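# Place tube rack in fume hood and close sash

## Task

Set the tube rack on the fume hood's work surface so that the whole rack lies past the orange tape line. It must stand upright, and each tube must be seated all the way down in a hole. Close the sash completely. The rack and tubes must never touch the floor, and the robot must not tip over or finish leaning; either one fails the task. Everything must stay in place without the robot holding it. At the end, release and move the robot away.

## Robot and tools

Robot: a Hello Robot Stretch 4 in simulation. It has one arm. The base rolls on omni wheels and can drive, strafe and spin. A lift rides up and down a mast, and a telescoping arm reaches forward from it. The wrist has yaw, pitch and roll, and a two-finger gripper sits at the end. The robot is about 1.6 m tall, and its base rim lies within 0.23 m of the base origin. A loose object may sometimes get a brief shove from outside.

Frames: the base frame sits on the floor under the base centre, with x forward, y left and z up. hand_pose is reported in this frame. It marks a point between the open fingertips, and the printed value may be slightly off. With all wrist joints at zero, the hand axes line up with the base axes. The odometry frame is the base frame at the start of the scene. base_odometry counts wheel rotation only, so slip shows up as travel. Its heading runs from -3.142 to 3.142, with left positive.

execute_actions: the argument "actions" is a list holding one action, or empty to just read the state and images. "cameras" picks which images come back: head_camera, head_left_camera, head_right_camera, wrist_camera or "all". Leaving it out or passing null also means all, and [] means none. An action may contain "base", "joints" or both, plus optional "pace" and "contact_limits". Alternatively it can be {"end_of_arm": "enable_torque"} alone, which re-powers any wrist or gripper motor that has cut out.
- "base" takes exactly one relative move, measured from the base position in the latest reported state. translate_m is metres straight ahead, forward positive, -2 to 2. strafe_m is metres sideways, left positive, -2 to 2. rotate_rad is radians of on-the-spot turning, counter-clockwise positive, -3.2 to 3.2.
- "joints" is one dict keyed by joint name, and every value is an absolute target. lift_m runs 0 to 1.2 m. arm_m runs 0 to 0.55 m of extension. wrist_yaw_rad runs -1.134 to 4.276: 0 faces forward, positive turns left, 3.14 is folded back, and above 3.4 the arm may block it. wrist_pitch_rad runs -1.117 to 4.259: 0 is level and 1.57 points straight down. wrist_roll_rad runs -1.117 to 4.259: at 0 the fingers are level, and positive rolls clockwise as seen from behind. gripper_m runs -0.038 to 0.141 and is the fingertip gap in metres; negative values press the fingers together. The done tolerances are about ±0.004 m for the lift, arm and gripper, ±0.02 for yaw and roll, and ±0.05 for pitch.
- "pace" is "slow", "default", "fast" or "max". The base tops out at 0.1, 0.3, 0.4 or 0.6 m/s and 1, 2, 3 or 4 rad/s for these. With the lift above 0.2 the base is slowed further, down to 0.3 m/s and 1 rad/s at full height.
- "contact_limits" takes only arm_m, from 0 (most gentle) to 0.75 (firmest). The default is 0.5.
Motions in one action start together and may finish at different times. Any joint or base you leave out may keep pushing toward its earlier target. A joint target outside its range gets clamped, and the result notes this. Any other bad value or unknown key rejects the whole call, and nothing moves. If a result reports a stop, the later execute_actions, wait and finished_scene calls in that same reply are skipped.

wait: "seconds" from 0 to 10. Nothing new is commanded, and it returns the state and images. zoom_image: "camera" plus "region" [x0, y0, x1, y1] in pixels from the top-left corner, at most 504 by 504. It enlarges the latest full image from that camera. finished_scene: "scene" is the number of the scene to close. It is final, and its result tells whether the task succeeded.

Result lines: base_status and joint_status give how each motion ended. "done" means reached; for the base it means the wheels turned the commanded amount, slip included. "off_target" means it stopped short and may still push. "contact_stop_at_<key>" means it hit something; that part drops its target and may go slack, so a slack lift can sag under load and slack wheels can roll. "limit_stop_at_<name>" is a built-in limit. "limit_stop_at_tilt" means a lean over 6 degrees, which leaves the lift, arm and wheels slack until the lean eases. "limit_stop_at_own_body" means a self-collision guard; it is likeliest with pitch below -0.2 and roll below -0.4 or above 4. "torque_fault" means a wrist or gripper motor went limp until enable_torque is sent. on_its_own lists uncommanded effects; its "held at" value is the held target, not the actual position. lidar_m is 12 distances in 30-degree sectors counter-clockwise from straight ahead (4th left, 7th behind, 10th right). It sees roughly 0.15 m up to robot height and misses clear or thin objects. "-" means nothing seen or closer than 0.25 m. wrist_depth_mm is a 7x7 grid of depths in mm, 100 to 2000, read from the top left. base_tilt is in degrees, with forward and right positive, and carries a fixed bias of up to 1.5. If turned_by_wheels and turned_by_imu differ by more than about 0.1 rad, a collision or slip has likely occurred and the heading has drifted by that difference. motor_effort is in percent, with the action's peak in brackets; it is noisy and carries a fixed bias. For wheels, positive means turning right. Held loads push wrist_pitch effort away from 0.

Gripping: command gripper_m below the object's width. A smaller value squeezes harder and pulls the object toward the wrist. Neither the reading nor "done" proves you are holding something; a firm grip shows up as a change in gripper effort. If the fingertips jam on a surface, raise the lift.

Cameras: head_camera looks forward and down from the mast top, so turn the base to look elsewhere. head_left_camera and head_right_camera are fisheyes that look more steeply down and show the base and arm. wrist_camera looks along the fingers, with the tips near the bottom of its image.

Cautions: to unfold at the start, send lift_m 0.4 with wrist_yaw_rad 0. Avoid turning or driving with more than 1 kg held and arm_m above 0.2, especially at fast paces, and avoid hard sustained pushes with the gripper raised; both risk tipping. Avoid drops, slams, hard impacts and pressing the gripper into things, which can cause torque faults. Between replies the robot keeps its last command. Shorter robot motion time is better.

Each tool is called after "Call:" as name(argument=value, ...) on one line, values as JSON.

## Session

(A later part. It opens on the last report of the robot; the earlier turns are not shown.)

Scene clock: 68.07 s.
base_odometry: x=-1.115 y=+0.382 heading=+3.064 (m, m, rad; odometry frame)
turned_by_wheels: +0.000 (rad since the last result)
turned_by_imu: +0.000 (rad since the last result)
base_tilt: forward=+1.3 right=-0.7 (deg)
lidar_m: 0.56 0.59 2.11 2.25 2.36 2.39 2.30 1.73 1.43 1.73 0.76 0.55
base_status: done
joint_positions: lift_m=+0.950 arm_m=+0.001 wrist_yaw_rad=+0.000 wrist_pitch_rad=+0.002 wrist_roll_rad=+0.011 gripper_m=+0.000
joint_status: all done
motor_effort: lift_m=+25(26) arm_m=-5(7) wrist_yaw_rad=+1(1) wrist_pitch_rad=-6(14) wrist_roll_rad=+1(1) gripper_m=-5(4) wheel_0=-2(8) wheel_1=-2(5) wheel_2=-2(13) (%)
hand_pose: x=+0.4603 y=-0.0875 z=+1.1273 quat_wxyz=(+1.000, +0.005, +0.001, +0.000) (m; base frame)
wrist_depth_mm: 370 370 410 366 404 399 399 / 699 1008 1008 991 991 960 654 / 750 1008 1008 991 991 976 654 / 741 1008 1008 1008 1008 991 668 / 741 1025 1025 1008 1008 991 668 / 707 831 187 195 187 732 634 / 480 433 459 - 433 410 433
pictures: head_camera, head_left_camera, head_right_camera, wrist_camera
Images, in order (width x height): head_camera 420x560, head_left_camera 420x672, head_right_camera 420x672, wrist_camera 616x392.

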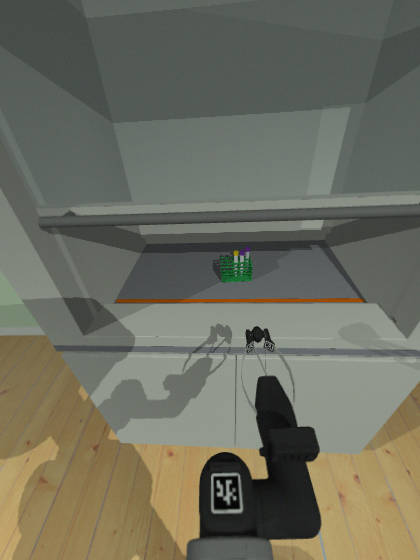

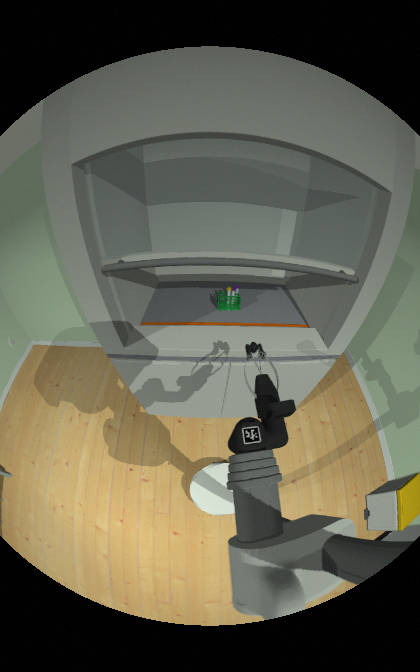

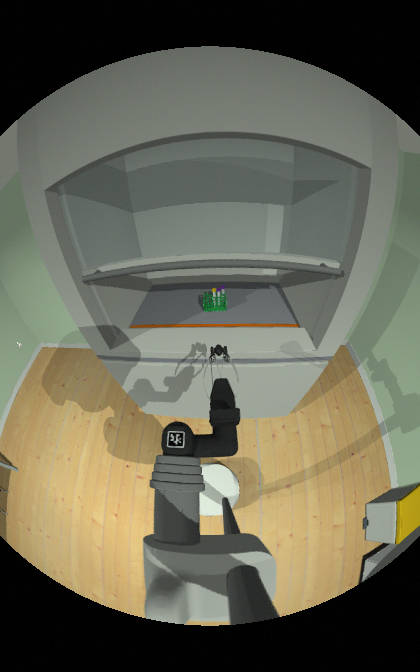

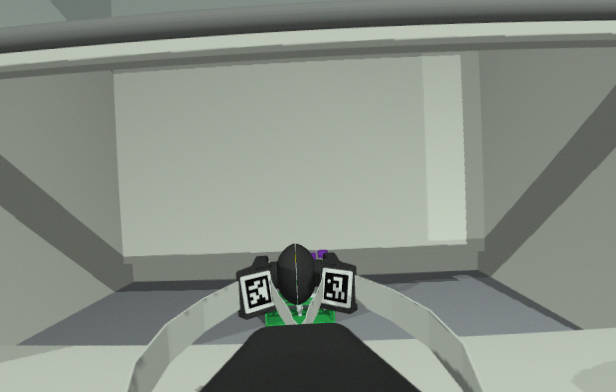

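Call:
execute_actions(actions=[{"joints":{"arm_m":0.05,"lift_m":1.2,"wrist_yaw_rad":1.75,"wrist_pitch_rad":3.55,"wrist_roll_rad":3.14,"gripper_m":-0.01},"pace":"fast"}], cameras=[])

Call:
execute_actions(actions=[{"joints":{"arm_m":0.29},"contact_limits":{"arm_m":0.15}}])

Scene clock: 77.13 s.
base_odometry: x=-1.115 y=+0.382 heading=+3.064 (m, m, rad; odometry frame)
turned_by_wheels: +0.000 (rad since the last result)
turned_by_imu: +0.000 (rad since the last result)
base_tilt: forward=+1.3 right=-0.7 (deg)
lidar_m: 0.53 0.60 2.12 2.27 2.35 2.37 2.30 1.74 1.44 1.73 0.74 0.55
base_status: not commanded
joint_positions: lift_m=+1.200 arm_m=+0.049 wrist_yaw_rad=+1.750 wrist_pitch_rad=+3.548 wrist_roll_rad=+3.140 gripper_m=-0.010
joint_status: all done
motor_effort: lift_m=+25(28) arm_m=+5(7) wrist_yaw_rad=+2(7) wrist_pitch_rad=+5(12) wrist_roll_rad=+2(8) gripper_m=-7(11) wheel_0=-2(2) wheel_1=-2(2) wheel_2=-2(2) (%)
hand_pose: x=+0.3532 y=-0.2453 z=+1.4918 quat_wxyz=(+0.752, -0.130, -0.154, -0.628) (m; base frame)
wrist_depth_mm: 351 442 715 1336 1336 1336 1397 / 741 455 691 1661 1661 1661 1708 / 699 640 668 1983 1921 1863 1756 / 654 615 640 1921 1863 1756 1661 / 621 585 574 1808 1756 1661 1576 / 580 554 186 193 179 1618 1537 / 554 517 517 - 1576 1537 1464
pictures: none
No camera images: the call's "cameras" was empty. Leave "cameras" out to get every camera's image.

Scene clock: 78.97 s.
base_odometry: x=-1.115 y=+0.382 heading=+3.064 (m, m, rad; odometry frame)
turned_by_wheels: +0.000 (rad since the last result)
turned_by_imu: +0.000 (rad since the last result)
base_tilt: forward=+1.3 right=-0.6 (deg)
lidar_m: 0.54 0.59 2.14 2.27 2.35 2.38 2.31 1.74 1.43 1.71 0.75 0.55
base_status: not commanded
joint_positions: lift_m=+1.200 arm_m=+0.289 wrist_yaw_rad=+1.750 wrist_pitch_rad=+3.548 wrist_roll_rad=+3.140 gripper_m=-0.010
joint_status: all done
motor_effort: lift_m=+25(25) arm_m=+5(5) wrist_yaw_rad=+1(2) wrist_pitch_rad=+3(3) wrist_roll_rad=+2(1) gripper_m=-10(7) wheel_0=-2(2) wheel_1=-2(2) wheel_2=-2(2) (%)
contact_limits: arm_m 0.15
hand_pose: x=+0.5933 y=-0.2452 z=+1.4918 quat_wxyz=(+0.752, -0.130, -0.154, -0.628) (m; base frame)
wrist_depth_mm: 820 768 715 364 1366 1366 1397 / 759 723 668 466 1661 1708 1708 / 715 668 627 591 1921 1921 1756 / 676 634 597 569 1863 1756 1708 / 634 597 564 530 1756 1708 1618 / 603 564 186 194 179 1618 1537 / 569 530 517 - 1618 1537 1499
pictures: head_camera, head_left_camera, head_right_camera, wrist_camera
Images, in order (width x height): head_camera 420x560, head_left_camera 420x672, head_right_camera 420x672, wrist_camera 616x392.

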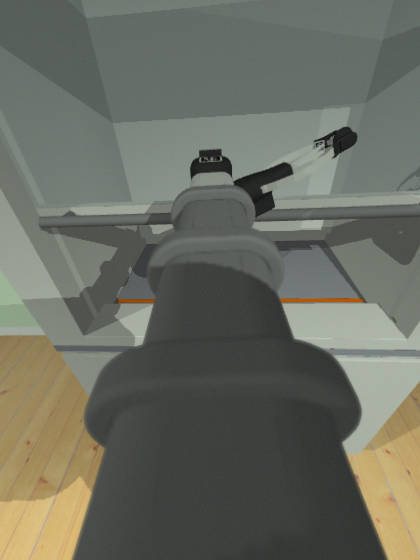

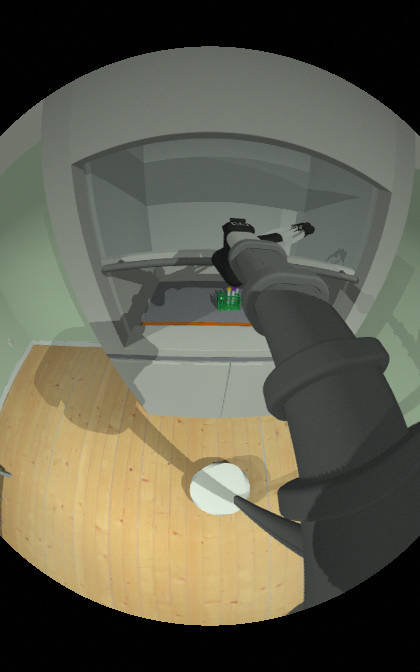

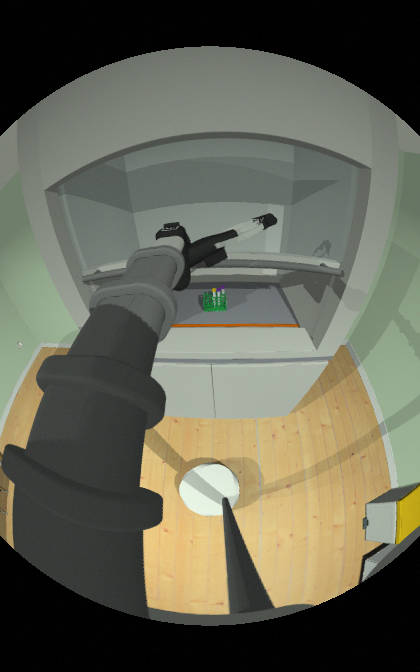

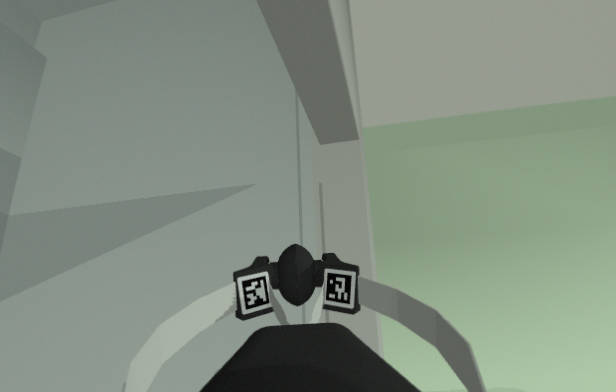

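Call:
execute_actions(actions=[{"joints":{"arm_m":0.325},"contact_limits":{"arm_m":0.12},"pace":"slow"}], cameras=["head_right_camera"])

Call:
execute_actions(actions=[{"joints":{"lift_m":1.08},"pace":"max"}], cameras=["head_right_camera"])

Scene clock: 82.00 s.
base_odometry: x=-1.115 y=+0.382 heading=+3.064 (m, m, rad; odometry frame)
turned_by_wheels: +0.000 (rad since the last result)
turned_by_imu: +0.000 (rad since the last result)
base_tilt: forward=+1.2 right=-0.6 (deg)
lidar_m: 0.54 0.59 2.13 2.27 2.35 2.38 2.30 1.76 1.40 1.71 0.73 0.57
base_status: not commanded
joint_positions: lift_m=+1.200 arm_m=+0.323 wrist_yaw_rad=+1.739 wrist_pitch_rad=+3.549 wrist_roll_rad=+3.140 gripper_m=-0.010
joint_status: all done
on_its_own: wrist_yaw_rad is at rest, and its effort (+32) is outside its rest range (-13 to +13)
motor_effort: lift_m=+25(25) arm_m=+11(10) wrist_yaw_rad=+32(32) wrist_pitch_rad=+0(4) wrist_roll_rad=+1(1) gripper_m=-13(13) wheel_0=+1(2) wheel_1=-1(2) wheel_2=-3(3) (%)
contact_limits: arm_m 0.12
hand_pose: x=+0.6245 y=-0.2465 z=+1.4922 quat_wxyz=(+0.748, -0.131, -0.154, -0.632) (m; base frame)
wrist_depth_mm: 798 759 707 375 1336 1366 1397 / 741 715 661 621 1576 1661 1661 / 707 668 627 597 1983 1863 1808 / 661 627 591 569 1808 1756 1708 / 627 597 559 535 1708 1708 1661 / 591 559 517 195 187 1618 1576 / 564 535 508 - 1576 1537 1499
pictures: head_right_camera
Images, in order (width x height): head_right_camera 420x672.

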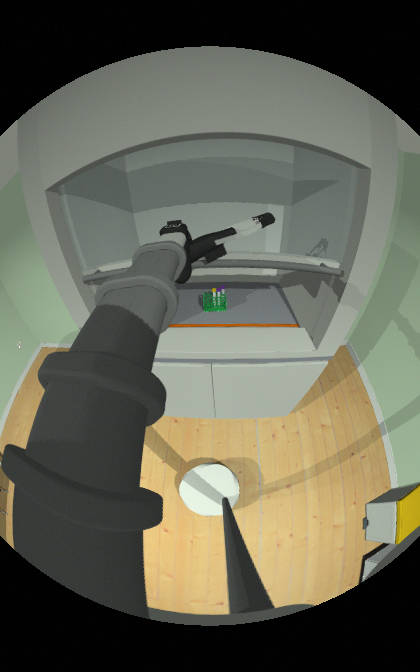

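Scene clock: 83.57 s.
base_odometry: x=-1.115 y=+0.382 heading=+3.063 (m, m, rad; odometry frame)
turned_by_wheels: -0.001 (rad since the last result)
turned_by_imu: +0.005 (rad since the last result)
base_tilt: forward=+1.2 right=-0.7 (deg)
lidar_m: 0.55 0.60 2.15 2.24 2.33 2.36 2.29 1.71 1.41 1.71 0.74 0.58
base_status: not commanded
joint_positions: lift_m=+1.165 arm_m=+0.324 wrist_yaw_rad=+1.736 wrist_pitch_rad=+3.549 wrist_roll_rad=+3.139 gripper_m=-0.010
joint_status: lift_m contact_stop (moved -0.035 of -0.120)
on_its_own: lift_m is slack since a contact_stop (your +1.080 is given up); wrist_yaw_rad is at rest, and its effort (+43) is outside its rest range (-13 to +13)
motor_effort: lift_m=+21(18) arm_m=+3(11) wrist_yaw_rad=+43(53) wrist_pitch_rad=+2(69) wrist_roll_rad=-1(20) gripper_m=-13(15) wheel_0=+0(1) wheel_1=-1(6) wheel_2=-9(10) (%)
hand_pose: x=+0.6250 y=-0.2470 z=+1.4573 quat_wxyz=(+0.747, -0.131, -0.153, -0.633) (m; base frame)
wrist_depth_mm: 798 759 715 439 1397 1397 1430 / 750 715 668 627 1618 1756 1756 / 707 668 627 597 1983 1863 1756 / 668 627 597 569 1808 1756 1756 / 627 591 564 539 1708 1661 1618 / 597 564 521 194 187 1618 1576 / 569 539 512 - 1576 1537 1499
pictures: head_right_camera
Images, in order (width x height): head_right_camera 420x672.

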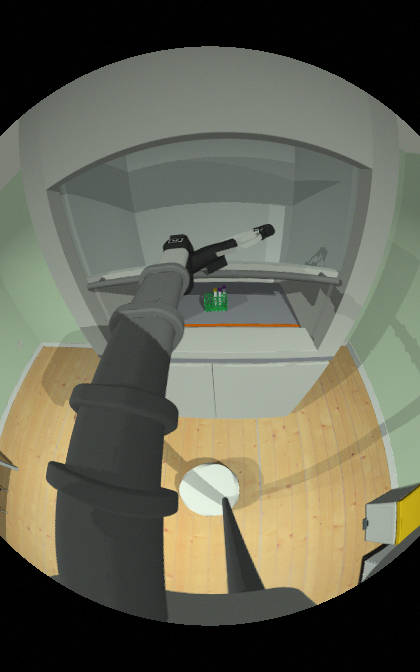

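Call:
execute_actions(actions=[{"joints":{"lift_m":0.85,"wrist_yaw_rad":1.66},"pace":"max"}], cameras=[])

Scene clock: 86.47 s.
base_odometry: x=-1.115 y=+0.382 heading=+3.064 (m, m, rad; odometry frame)
turned_by_wheels: +0.001 (rad since the last result)
turned_by_imu: +0.004 (rad since the last result)
base_tilt: forward=+1.3 right=-0.6 (deg)
lidar_m: 0.55 0.57 2.18 2.27 2.34 2.38 2.31 1.74 1.44 1.72 0.74 0.57
base_status: not commanded
joint_positions: lift_m=+1.139 arm_m=+0.325 wrist_yaw_rad=+1.667 wrist_pitch_rad=+3.549 wrist_roll_rad=+3.140 gripper_m=-0.010
joint_status: lift_m contact_stop (moved -0.026 of -0.315); the others done
on_its_own: lift_m is slack since a contact_stop (your +0.850 is given up)
motor_effort: lift_m=+20(19) arm_m=+2(3) wrist_yaw_rad=+7(36) wrist_pitch_rad=+2(48) wrist_roll_rad=+1(17) gripper_m=-9(14) wheel_0=-1(1) wheel_1=-1(2) wheel_2=-2(9) (%)
hand_pose: x=+0.6080 y=-0.2553 z=+1.4314 quat_wxyz=(+0.725, -0.136, -0.149, -0.659) (m; base frame)
wrist_depth_mm: 759 732 691 477 1464 1430 1464 / 707 683 647 597 1756 1708 1808 / 661 640 609 597 1983 1921 1863 / 621 597 580 564 1863 1808 1756 / 591 569 549 530 1756 1756 1661 / 559 539 186 194 181 1661 1618 / 530 508 504 - 1618 1537 1537
pictures: none
No camera images: the call's "cameras" was empty. Leave "cameras" out to get every camera's image.

Call:
execute_actions(actions=[{"joints":{"lift_m":0.85,"wrist_pitch_rad":3.4},"pace":"max"}], cameras=["head_right_camera"])

Scene clock: 88.63 s.
base_odometry: x=-1.115 y=+0.382 heading=+3.064 (m, m, rad; odometry frame)
turned_by_wheels: +0.000 (rad since the last result)
turned_by_imu: -0.001 (rad since the last result)
base_tilt: forward=+1.2 right=-0.7 (deg)
lidar_m: 0.53 0.58 2.16 2.26 2.33 2.34 2.30 1.68 1.42 1.72 0.71 0.57
base_status: not commanded
joint_positions: lift_m=+1.121 arm_m=+0.325 wrist_yaw_rad=+1.665 wrist_pitch_rad=+3.435 wrist_roll_rad=+3.140 gripper_m=-0.010
joint_status: lift_m contact_stop (moved -0.018 of -0.289); the others done
on_its_own: lift_m is slack since a contact_stop (your +0.850 is given up)
motor_effort: lift_m=+20(19) arm_m=+1(2) wrist_yaw_rad=+12(17) wrist_pitch_rad=+3(62) wrist_roll_rad=+1(24) gripper_m=-9(9) wheel_0=+0(0) wheel_1=-1(3) wheel_2=-3(4) (%)
hand_pose: x=+0.6088 y=-0.2667 z=+1.3830 quat_wxyz=(+0.732, -0.099, -0.108, -0.666) (m; base frame)
wrist_depth_mm: 668 634 609 580 1661 1661 1756 / 634 609 585 569 1921 1863 1808 / 609 585 569 554 1863 1808 1808 / 585 564 544 530 1808 1756 1708 / 564 549 525 512 1756 1708 1661 / 544 530 186 195 187 1661 1618 / 530 504 496 - 1661 1576 1576
pictures: head_right_camera
Images, in order (width x height): head_right_camera 420x672.

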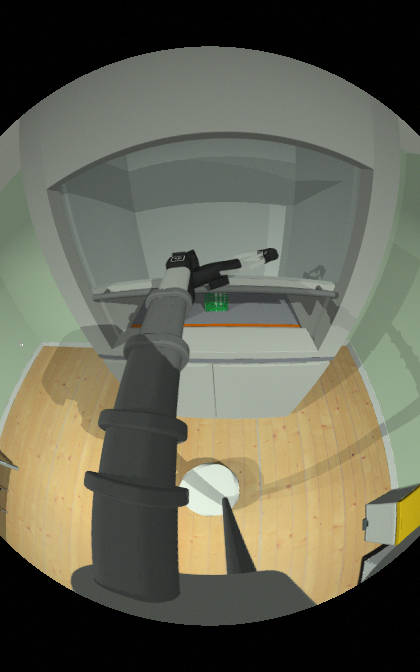

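Call:
execute_actions(actions=[{"joints":{"lift_m":0.85,"wrist_pitch_rad":3.42,"wrist_yaw_rad":1.64},"pace":"max"}], cameras=[])

Scene clock: 99.37 s.
base_odometry: x=-1.115 y=+0.382 heading=+3.064 (m, m, rad; odometry frame)
turned_by_wheels: +0.000 (rad since the last result)
turned_by_imu: +0.002 (rad since the last result)
base_tilt: forward=+1.3 right=-0.6 (deg)
lidar_m: 0.56 0.58 2.15 2.25 2.35 2.35 2.30 1.74 1.42 1.72 0.77 0.57
base_status: not commanded
joint_positions: lift_m=+1.086 arm_m=+0.325 wrist_yaw_rad=+1.647 wrist_pitch_rad=+3.453 wrist_roll_rad=+3.140 gripper_m=-0.010
joint_status: lift_m contact_stop (moved -0.035 of -0.271); the others done
on_its_own: lift_m is slack since a contact_stop (your +0.850 is given up)
motor_effort: lift_m=+20(21) arm_m=+0(1) wrist_yaw_rad=+1(15) wrist_pitch_rad=+1(62) wrist_roll_rad=+1(24) gripper_m=-6(9) wheel_0=+0(0) wheel_1=-1(3) wheel_2=-1(3) (%)
hand_pose: x=+0.6039 y=-0.2672 z=+1.3528 quat_wxyz=(+0.725, -0.106, -0.113, -0.672) (m; base frame)
wrist_depth_mm: 668 647 621 597 1661 1708 1756 / 640 615 591 580 1983 1921 1863 / 609 585 569 564 1921 1808 1808 / 585 564 544 535 1863 1808 1708 / 559 544 525 508 1756 1708 1708 / 535 521 186 193 179 1661 1618 / 521 500 492 - 1618 1576 1576
pictures: none
No camera images: the call's "cameras" was empty. Leave "cameras" out to get every camera's image.

Call:
execute_actions(actions=[{"joints":{"lift_m":0.85,"wrist_pitch_rad":3.42},"pace":"max"}], cameras=[])

Scene clock: 101.63 s.
base_odometry: x=-1.115 y=+0.382 heading=+3.064 (m, m, rad; odometry frame)
turned_by_wheels: +0.000 (rad since the last result)
turned_by_imu: +0.002 (rad since the last result)
base_tilt: forward=+1.2 right=-0.6 (deg)
lidar_m: 0.53 0.60 2.13 2.27 2.34 2.34 2.30 1.74 1.43 1.72 0.75 0.57
base_status: not commanded
joint_positions: lift_m=+1.051 arm_m=+0.325 wrist_yaw_rad=+1.647 wrist_pitch_rad=+3.450 wrist_roll_rad=+3.140 gripper_m=-0.010
joint_status: lift_m contact_stop (moved -0.035 of -0.236); the others done
on_its_own: lift_m is slack since a contact_stop (your +0.850 is given up)
motor_effort: lift_m=+21(20) arm_m=+0(0) wrist_yaw_rad=+2(19) wrist_pitch_rad=+2(57) wrist_roll_rad=-1(23) gripper_m=-8(8) wheel_0=+0(0) wheel_1=-1(3) wheel_2=-1(2) (%)
hand_pose: x=+0.6040 y=-0.2674 z=+1.3172 quat_wxyz=(+0.725, -0.105, -0.112, -0.672) (m; base frame)
wrist_depth_mm: 668 647 621 603 1708 1756 1808 / 640 615 597 574 1921 1863 1863 / 609 591 569 559 1863 1808 1808 / 585 569 549 539 1808 1756 1708 / 564 544 530 512 1756 1708 1661 / 539 525 186 194 180 1708 1661 / 525 504 496 - 1618 1576 1576
pictures: none
No camera images: the call's "cameras" was empty. Leave "cameras" out to get every camera's image.

Call:
execute_actions(actions=[{"joints":{"lift_m":0.85,"wrist_pitch_rad":3.42},"pace":"max"}], cameras=[])

Scene clock: 104.07 s.
base_odometry: x=-1.115 y=+0.382 heading=+3.064 (m, m, rad; odometry frame)
turned_by_wheels: +0.000 (rad since the last result)
turned_by_imu: +0.002 (rad since the last result)
base_tilt: forward=+1.3 right=-0.6 (deg)
lidar_m: 0.54 0.61 2.17 2.25 2.37 2.36 2.29 1.70 1.43 1.73 0.72 0.55
base_status: not commanded
joint_positions: lift_m=+1.016 arm_m=+0.325 wrist_yaw_rad=+1.647 wrist_pitch_rad=+3.452 wrist_roll_rad=+3.140 gripper_m=-0.010
joint_status: lift_m contact_stop (moved -0.035 of -0.201); the others done
on_its_own: lift_m is slack since a contact_stop (your +0.850 is given up)
motor_effort: lift_m=+20(20) arm_m=-1(0) wrist_yaw_rad=+2(18) wrist_pitch_rad=+3(64) wrist_roll_rad=-3(24) gripper_m=-8(8) wheel_0=-1(1) wheel_1=-1(3) wheel_2=-1(3) (%)
hand_pose: x=+0.6040 y=-0.2672 z=+1.2826 quat_wxyz=(+0.725, -0.106, -0.113, -0.672) (m; base frame)
wrist_depth_mm: 668 647 627 609 1756 1808 1921 / 647 621 597 580 1921 1921 1863 / 615 597 569 564 1921 1863 1808 / 591 574 549 544 1808 1808 1756 / 564 549 530 517 1756 1708 1661 / 544 530 186 193 180 1661 1576 / 525 504 500 - 1618 1618 1576
pictures: none
No camera images: the call's "cameras" was empty. Leave "cameras" out to get every camera's image.

Call:
execute_actions(actions=[{"joints":{"lift_m":0.85,"wrist_pitch_rad":3.42},"pace":"max"}], cameras=[])

Scene clock: 106.63 s.
base_odometry: x=-1.115 y=+0.382 heading=+3.064 (m, m, rad; odometry frame)
turned_by_wheels: +0.000 (rad since the last result)
turned_by_imu: +0.002 (rad since the last result)
base_tilt: forward=+1.3 right=-0.7 (deg)
lidar_m: 0.53 0.58 2.18 2.27 2.35 2.37 2.26 1.72 1.44 1.73 0.75 0.57
base_status: not commanded
joint_positions: lift_m=+0.981 arm_m=+0.325 wrist_yaw_rad=+1.647 wrist_pitch_rad=+3.450 wrist_roll_rad=+3.140 gripper_m=-0.010
joint_status: lift_m contact_stop (moved -0.035 of -0.166); the others done
on_its_own: lift_m is slack since a contact_stop (your +0.850 is given up)
motor_effort: lift_m=+21(21) arm_m=+0(1) wrist_yaw_rad=+0(16) wrist_pitch_rad=+1(58) wrist_roll_rad=+0(23) gripper_m=-7(8) wheel_0=-1(0) wheel_1=-1(3) wheel_2=-1(3) (%)
hand_pose: x=+0.6041 y=-0.2674 z=+1.2470 quat_wxyz=(+0.725, -0.105, -0.112, -0.672) (m; base frame)
wrist_depth_mm: 676 647 627 609 1863 1863 1863 / 647 621 603 585 - 1921 1808 / 621 597 580 559 1921 1863 1808 / 591 574 554 539 1808 1756 1708 / 569 549 535 521 1756 1708 1661 / 549 535 186 193 180 1661 1618 / 530 508 500 - 1618 1576 1537
pictures: none
No camera images: the call's "cameras" was empty. Leave "cameras" out to get every camera's image.

Call:
execute_actions(actions=[{"joints":{"lift_m":0.8,"wrist_pitch_rad":3.42,"arm_m":0.332,"wrist_yaw_rad":1.62},"pace":"max"}], cameras=["head_right_camera"])

Scene clock: 109.00 s.
base_odometry: x=-1.115 y=+0.382 heading=+3.064 (m, m, rad; odometry frame)
turned_by_wheels: +0.000 (rad since the last result)
turned_by_imu: +0.002 (rad since the last result)
base_tilt: forward=+1.2 right=-0.7 (deg)
lidar_m: 0.53 0.57 2.17 2.26 2.30 2.36 2.30 1.71 1.45 1.73 0.74 0.59
base_status: not commanded
joint_positions: lift_m=+0.955 arm_m=+0.331 wrist_yaw_rad=+1.621 wrist_pitch_rad=+3.445 wrist_roll_rad=+3.140 gripper_m=-0.010
joint_status: lift_m contact_stop (moved -0.026 of -0.181); the others done
on_its_own: lift_m is slack since a contact_stop (your +0.800 is given up)
motor_effort: lift_m=+21(20) arm_m=+0(5) wrist_yaw_rad=+4(14) wrist_pitch_rad=+2(46) wrist_roll_rad=+2(17) gripper_m=-8(9) wheel_0=-1(0) wheel_1=+0(3) wheel_2=-2(2) (%)
hand_pose: x=+0.6029 y=-0.2705 z=+1.2194 quat_wxyz=(+0.716, -0.105, -0.109, -0.681) (m; base frame)
wrist_depth_mm: 661 634 615 609 1921 1921 1921 / 634 609 591 585 1983 1921 1863 / 603 585 569 559 1863 1863 1863 / 580 564 549 539 1808 1808 1756 / 559 539 530 512 1756 1708 1661 / 535 521 186 194 180 1708 1618 / 517 504 496 - 1661 1618 1576
pictures: head_right_camera
Images, in order (width x height): head_right_camera 420x672.

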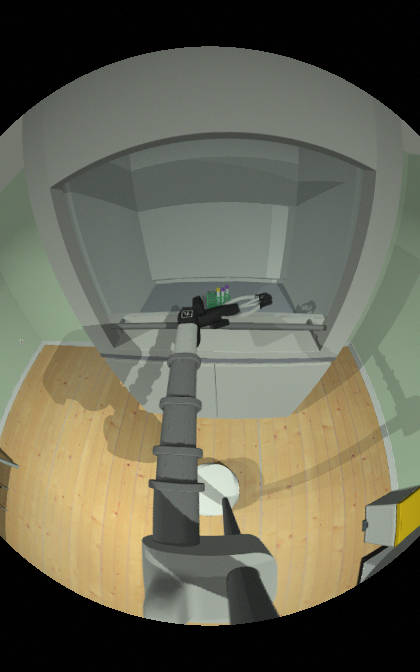

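Call:
execute_actions(actions=[{"joints":{"lift_m":0.8,"wrist_pitch_rad":3.4},"pace":"max"}], cameras=[])

Scene clock: 112.73 s.
base_odometry: x=-1.115 y=+0.382 heading=+3.064 (m, m, rad; odometry frame)
turned_by_wheels: +0.000 (rad since the last result)
turned_by_imu: +0.001 (rad since the last result)
base_tilt: forward=+1.3 right=-0.7 (deg)
lidar_m: 0.54 0.63 2.16 2.27 2.34 2.35 2.29 1.71 1.43 1.74 0.76 0.58
base_status: not commanded
joint_positions: lift_m=+0.936 arm_m=+0.331 wrist_yaw_rad=+1.621 wrist_pitch_rad=+3.424 wrist_roll_rad=+3.140 gripper_m=-0.010
joint_status: lift_m contact_stop (moved -0.018 of -0.155); the others done
on_its_own: lift_m is slack since a contact_stop (your +0.800 is given up)
motor_effort: lift_m=+21(21) arm_m=+0(0) wrist_yaw_rad=+5(11) wrist_pitch_rad=+2(45) wrist_roll_rad=-1(14) gripper_m=-8(8) wheel_0=-1(0) wheel_1=+0(3) wheel_2=-1(2) (%)
hand_pose: x=+0.6030 y=-0.2723 z=+1.1950 quat_wxyz=(+0.717, -0.097, -0.101, -0.682) (m; base frame)
wrist_depth_mm: 647 627 603 603 1983 1983 1863 / 621 603 585 574 1921 1921 1921 / 591 580 564 554 1863 1863 1808 / 574 559 544 535 1808 1756 1808 / 549 539 525 517 1756 1756 1756 / 535 521 186 194 180 1661 1661 / 521 504 500 - 1661 1618 1576
pictures: none
No camera images: the call's "cameras" was empty. Leave "cameras" out to get every camera's image.

Call:
execute_actions(actions=[{"joints":{"lift_m":0.8,"wrist_pitch_rad":3.4},"pace":"max"}], cameras=[])

Scene clock: 115.90 s.
base_odometry: x=-1.115 y=+0.382 heading=+3.064 (m, m, rad; odometry frame)
turned_by_wheels: +0.000 (rad since the last result)
turned_by_imu: +0.002 (rad since the last result)
base_tilt: forward=+1.3 right=-0.7 (deg)
lidar_m: 0.55 0.61 2.18 2.23 2.36 2.35 2.31 1.69 1.43 1.73 0.73 0.58
base_status: not commanded
joint_positions: lift_m=+0.910 arm_m=+0.331 wrist_yaw_rad=+1.621 wrist_pitch_rad=+3.429 wrist_roll_rad=+3.140 gripper_m=-0.010
joint_status: lift_m contact_stop (moved -0.026 of -0.136); the others done
on_its_own: lift_m is slack since a contact_stop (your +0.800 is given up)
motor_effort: lift_m=+21(20) arm_m=+0(0) wrist_yaw_rad=+5(15) wrist_pitch_rad=+3(57) wrist_roll_rad=+1(20) gripper_m=-9(9) wheel_0=-1(1) wheel_1=-1(4) wheel_2=-2(3) (%)
hand_pose: x=+0.6030 y=-0.2719 z=+1.1701 quat_wxyz=(+0.717, -0.099, -0.103, -0.682) (m; base frame)
wrist_depth_mm: 654 634 609 603 1983 1983 1983 / 627 609 591 580 1863 1921 1863 / 603 585 569 559 1863 1863 1808 / 580 564 549 539 1863 1808 1756 / 559 544 530 517 1756 1756 1661 / 544 530 186 194 181 1661 1661 / 525 504 500 - 1661 1618 1576
pictures: none
No camera images: the call's "cameras" was empty. Leave "cameras" out to get every camera's image.

Call:
execute_actions(actions=[{"joints":{"lift_m":0.8,"wrist_pitch_rad":3.4},"pace":"max"}], cameras=[])

Scene clock: 118.17 s.
base_odometry: x=-1.115 y=+0.382 heading=+3.064 (m, m, rad; odometry frame)
turned_by_wheels: +0.000 (rad since the last result)
turned_by_imu: +0.002 (rad since the last result)
base_tilt: forward=+1.3 right=-0.6 (deg)
lidar_m: 0.53 0.61 2.22 2.27 2.35 2.32 2.30 1.69 1.43 1.73 0.76 0.57
base_status: not commanded
joint_positions: lift_m=+0.884 arm_m=+0.331 wrist_yaw_rad=+1.622 wrist_pitch_rad=+3.425 wrist_roll_rad=+3.140 gripper_m=-0.010
joint_status: lift_m contact_stop (moved -0.026 of -0.110); the others done
on_its_own: lift_m is slack since a contact_stop (your +0.800 is given up)
motor_effort: lift_m=+21(20) arm_m=+0(0) wrist_yaw_rad=+4(13) wrist_pitch_rad=+2(50) wrist_roll_rad=+0(20) gripper_m=-10(9) wheel_0=+0(1) wheel_1=+0(3) wheel_2=-2(3) (%)
hand_pose: x=+0.6031 y=-0.2722 z=+1.1430 quat_wxyz=(+0.717, -0.098, -0.102, -0.682) (m; base frame)
wrist_depth_mm: 654 634 615 609 1983 1921 1921 / 627 615 591 580 1983 1863 1863 / 609 591 569 559 1863 1863 1756 / 580 564 554 544 1808 1808 1756 / 564 544 535 517 1756 1708 1708 / 539 525 186 193 180 1661 1618 / 525 508 504 - 1661 1618 1576
pictures: none
No camera images: the call's "cameras" was empty. Leave "cameras" out to get every camera's image.

Call:
execute_actions(actions=[{"joints":{"lift_m":0.8,"wrist_pitch_rad":3.38},"pace":"max"}], cameras=[])

Scene clock: 120.30 s.
base_odometry: x=-1.115 y=+0.382 heading=+3.064 (m, m, rad; odometry frame)
turned_by_wheels: +0.000 (rad since the last result)
turned_by_imu: +0.001 (rad since the last result)
base_tilt: forward=+1.3 right=-0.7 (deg)
lidar_m: 0.55 0.60 2.20 2.24 2.31 2.36 2.29 1.75 1.42 1.72 0.75 0.57
base_status: not commanded
joint_positions: lift_m=+0.866 arm_m=+0.331 wrist_yaw_rad=+1.621 wrist_pitch_rad=+3.403 wrist_roll_rad=+3.140 gripper_m=-0.010
joint_status: lift_m contact_stop (moved -0.018 of -0.084); the others done
on_its_own: lift_m is slack since a contact_stop (your +0.800 is given up)
motor_effort: lift_m=+20(21) arm_m=+0(0) wrist_yaw_rad=+4(9) wrist_pitch_rad=+2(43) wrist_roll_rad=+0(16) gripper_m=-7(8) wheel_0=+0(1) wheel_1=+0(3) wheel_2=-1(2) (%)
hand_pose: x=+0.6032 y=-0.2739 z=+1.1184 quat_wxyz=(+0.719, -0.090, -0.094, -0.683) (m; base frame)
wrist_depth_mm: 647 627 603 591 1983 1921 1863 / 621 603 585 574 1921 1863 1863 / 597 580 564 549 1863 1863 1808 / 574 564 549 535 1808 1756 1756 / 564 549 535 517 1756 1708 1661 / 539 530 186 194 180 1661 1618 / 530 512 508 - 1661 1618 1576
pictures: none
No camera images: the call's "cameras" was empty. Leave "cameras" out to get every camera's image.

Call:
execute_actions(actions=[{"joints":{"lift_m":0.78,"wrist_pitch_rad":3.38},"pace":"max"}], cameras=[])

Scene clock: 122.63 s.
base_odometry: x=-1.115 y=+0.382 heading=+3.064 (m, m, rad; odometry frame)
turned_by_wheels: +0.000 (rad since the last result)
turned_by_imu: +0.002 (rad since the last result)
base_tilt: forward=+1.2 right=-0.7 (deg)
lidar_m: 0.52 0.60 2.23 2.26 2.36 2.33 2.30 1.69 1.41 1.74 0.77 0.57
base_status: not commanded
joint_positions: lift_m=+0.850 arm_m=+0.331 wrist_yaw_rad=+1.621 wrist_pitch_rad=+3.408 wrist_roll_rad=+3.141 gripper_m=-0.010
joint_status: lift_m contact_stop (moved -0.016 of -0.086); the others done
on_its_own: lift_m is slack since a contact_stop (your +0.780 is given up)
motor_effort: lift_m=+19(19) arm_m=+0(1) wrist_yaw_rad=+4(9) wrist_pitch_rad=-12(45) wrist_roll_rad=-4(17) gripper_m=-9(9) wheel_0=-1(1) wheel_1=+0(3) wheel_2=+0(2) (%)
hand_pose: x=+0.6031 y=-0.2736 z=+1.1038 quat_wxyz=(+0.718, -0.092, -0.096, -0.683) (m; base frame)
wrist_depth_mm: 647 627 603 603 1983 1921 1921 / 627 603 591 580 1983 1863 1863 / 603 585 569 554 1863 1808 1756 / 585 569 554 544 1808 1756 1756 / 564 544 530 521 1808 1708 1661 / 544 535 186 194 180 1661 1618 / 530 512 504 - 1661 1618 1576
pictures: none
No camera images: the call's "cameras" was empty. Leave "cameras" out to get every camera's image.

Call:
execute_actions(actions=[{"joints":{"lift_m":0.78,"wrist_pitch_rad":3.36},"pace":"max"}], cameras=[])

Scene clock: 124.77 s.
base_odometry: x=-1.115 y=+0.382 heading=+3.064 (m, m, rad; odometry frame)
turned_by_wheels: +0.000 (rad since the last result)
turned_by_imu: +0.000 (rad since the last result)
base_tilt: forward=+1.3 right=-0.6 (deg)
lidar_m: 0.54 0.58 2.19 2.24 2.36 2.35 2.30 1.70 1.44 1.73 0.74 0.59
base_status: not commanded
joint_positions: lift_m=+0.850 arm_m=+0.331 wrist_yaw_rad=+1.621 wrist_pitch_rad=+3.392 wrist_roll_rad=+3.142 gripper_m=-0.010
joint_status: lift_m contact_stop (moved +0.000 of -0.070); the others done
on_its_own: lift_m is slack since a contact_stop (your +0.780 is given up)
motor_effort: lift_m=+17(17) arm_m=+0(0) wrist_yaw_rad=+4(11) wrist_pitch_rad=-16(48) wrist_roll_rad=-5(17) gripper_m=-7(8) wheel_0=+0(1) wheel_1=+0(1) wheel_2=-2(2) (%)
hand_pose: x=+0.6032 y=-0.2748 z=+1.0993 quat_wxyz=(+0.719, -0.086, -0.090, -0.684) (m; base frame)
wrist_depth_mm: 640 615 597 591 1983 1921 1921 / 621 603 580 574 1921 1921 1863 / 597 580 564 549 1863 1756 1808 / 574 559 549 535 1808 1808 1756 / 564 549 530 517 1756 1708 1661 / 544 525 186 194 180 1661 1661 / 530 512 508 - 1661 1618 1618
pictures: none
No camera images: the call's "cameras" was empty. Leave "cameras" out to get every camera's image.

Bottomed out.

Call:
execute_actions(actions=[{"joints":{"lift_m":0.9},"pace":"max"}], cameras=[])

Call:
execute_actions(actions=[{"base":{"translate_m":-0.25},"joints":{"arm_m":0.05},"pace":"max"}], cameras=["head_camera"])

Call:
execute_actions(actions=[{"joints":{"wrist_yaw_rad":3.14,"wrist_pitch_rad":3.14,"lift_m":0.79},"pace":"max"}], cameras=["wrist_camera"])

Call:
zoom_image(camera="wrist_camera", region=[200,120,500,250])

Scene clock: 131.10 s.
base_odometry: x=-1.115 y=+0.382 heading=+3.064 (m, m, rad; odometry frame)
turned_by_wheels: +0.000 (rad since the last result)
turned_by_imu: +0.000 (rad since the last result)
base_tilt: forward=+1.3 right=-0.6 (deg)
lidar_m: 0.54 0.61 2.20 2.26 2.33 2.37 2.29 1.70 1.43 1.72 0.76 0.57
base_status: not commanded
joint_positions: lift_m=+0.900 arm_m=+0.331 wrist_yaw_rad=+1.621 wrist_pitch_rad=+3.385 wrist_roll_rad=+3.140 gripper_m=-0.010
joint_status: all done
motor_effort: lift_m=+24(28) arm_m=+0(0) wrist_yaw_rad=+4(5) wrist_pitch_rad=+2(5) wrist_roll_rad=-1(3) gripper_m=-10(7) wheel_0=+0(0) wheel_1=+1(0) wheel_2=-2(2) (%)
hand_pose: x=+0.6033 y=-0.2752 z=+1.1474 quat_wxyz=(+0.719, -0.084, -0.087, -0.684) (m; base frame)
wrist_depth_mm: 634 615 597 585 1983 1921 1863 / 615 597 574 564 1921 1808 1808 / 597 580 564 554 1863 1808 1756 / 580 559 544 535 1808 1756 1708 / 564 549 535 517 1756 1708 1708 / 549 535 186 194 180 1661 1618 / 530 517 508 - 1661 1618 1576
pictures: none
No camera images: the call's "cameras" was empty. Leave "cameras" out to get every camera's image.

Scene clock: 133.13 s.
base_odometry: x=-0.865 y=+0.363 heading=+3.064 (m, m, rad; odometry frame)
turned_by_wheels: +0.000 (rad since the last result)
turned_by_imu: +0.000 (rad since the last result)
base_tilt: forward=+1.3 right=-0.6 (deg)
lidar_m: 0.78 0.86 2.59 2.23 2.33 2.11 2.05 1.67 1.30 1.37 1.85 0.82
base_status: done
joint_positions: lift_m=+0.900 arm_m=+0.051 wrist_yaw_rad=+1.622 wrist_pitch_rad=+3.385 wrist_roll_rad=+3.140 gripper_m=-0.010
joint_status: all done
motor_effort: lift_m=+24(24) arm_m=-5(5) wrist_yaw_rad=+1(4) wrist_pitch_rad=+3(2) wrist_roll_rad=+1(0) gripper_m=-8(8) wheel_0=-1(7) wheel_1=-1(5) wheel_2=-2(11) (%)
hand_pose: x=+0.3234 y=-0.2751 z=+1.1473 quat_wxyz=(+0.720, -0.084, -0.087, -0.684) (m; base frame)
wrist_depth_mm: 668 - - 1983 1921 1863 1808 / 668 - 1983 1921 1921 1808 1756 / 661 1921 1863 1863 1808 1808 1708 / 661 1863 1863 1808 1756 1756 1708 / 1205 1808 1808 1756 1756 1661 1618 / 1205 1756 186 194 180 1661 1618 / 1205 1756 1756 - 1618 1576 1576
pictures: head_camera
Images, in order (width x height): head_camera 420x560.

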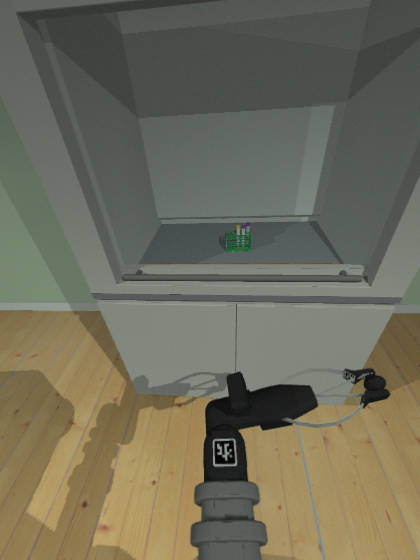

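Scene clock: 134.50 s.
base_odometry: x=-0.865 y=+0.363 heading=+3.064 (m, m, rad; odometry frame)
turned_by_wheels: +0.000 (rad since the last result)
turned_by_imu: +0.000 (rad since the last result)
base_tilt: forward=+1.3 right=-0.7 (deg)
lidar_m: 0.79 0.84 2.60 2.23 2.35 2.13 2.03 1.69 1.32 1.33 1.80 0.82
base_status: not commanded
joint_positions: lift_m=+0.790 arm_m=+0.051 wrist_yaw_rad=+3.140 wrist_pitch_rad=+3.138 wrist_roll_rad=+3.140 gripper_m=-0.010
joint_status: all done
motor_effort: lift_m=+18(24) arm_m=-5(5) wrist_yaw_rad=+2(11) wrist_pitch_rad=+4(0) wrist_roll_rad=+2(1) gripper_m=-9(7) wheel_0=-1(1) wheel_1=-1(1) wheel_2=-2(2) (%)
hand_pose: x=+0.5104 y=+0.0869 z=+0.9674 quat_wxyz=(+1.000, -0.001, +0.002, -0.001) (m; base frame)
wrist_depth_mm: 569 715 1205 1205 1182 1182 946 / 580 715 1205 1182 1205 1160 960 / 585 707 1229 1205 1205 1182 976 / 591 603 591 580 580 569 559 / 597 591 585 564 564 559 554 / 603 597 186 193 180 559 559 / 609 603 597 - 574 564 564
pictures: wrist_camera
Images, in order (width x height): wrist_camera 616x392.

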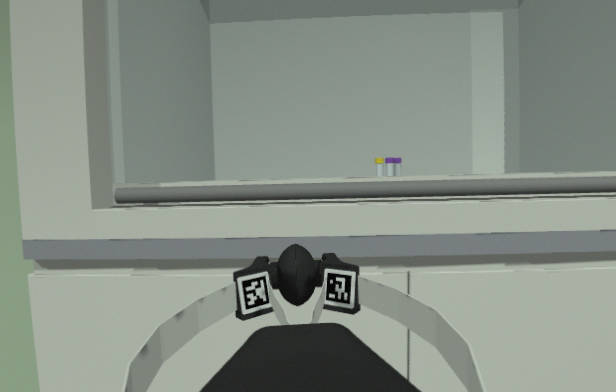

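Region (200, 120, 500, 250) of wrist_camera's 616x392 image, scaled by 1.680; it fills the top 218 rows of this view, and the rest is white.

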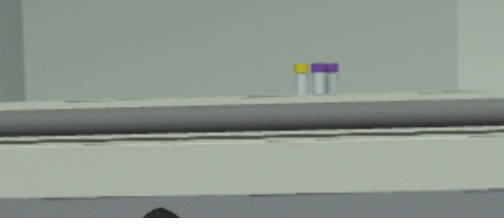

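Call:
finished_scene(scene=2)

The scene is finished: the task was done.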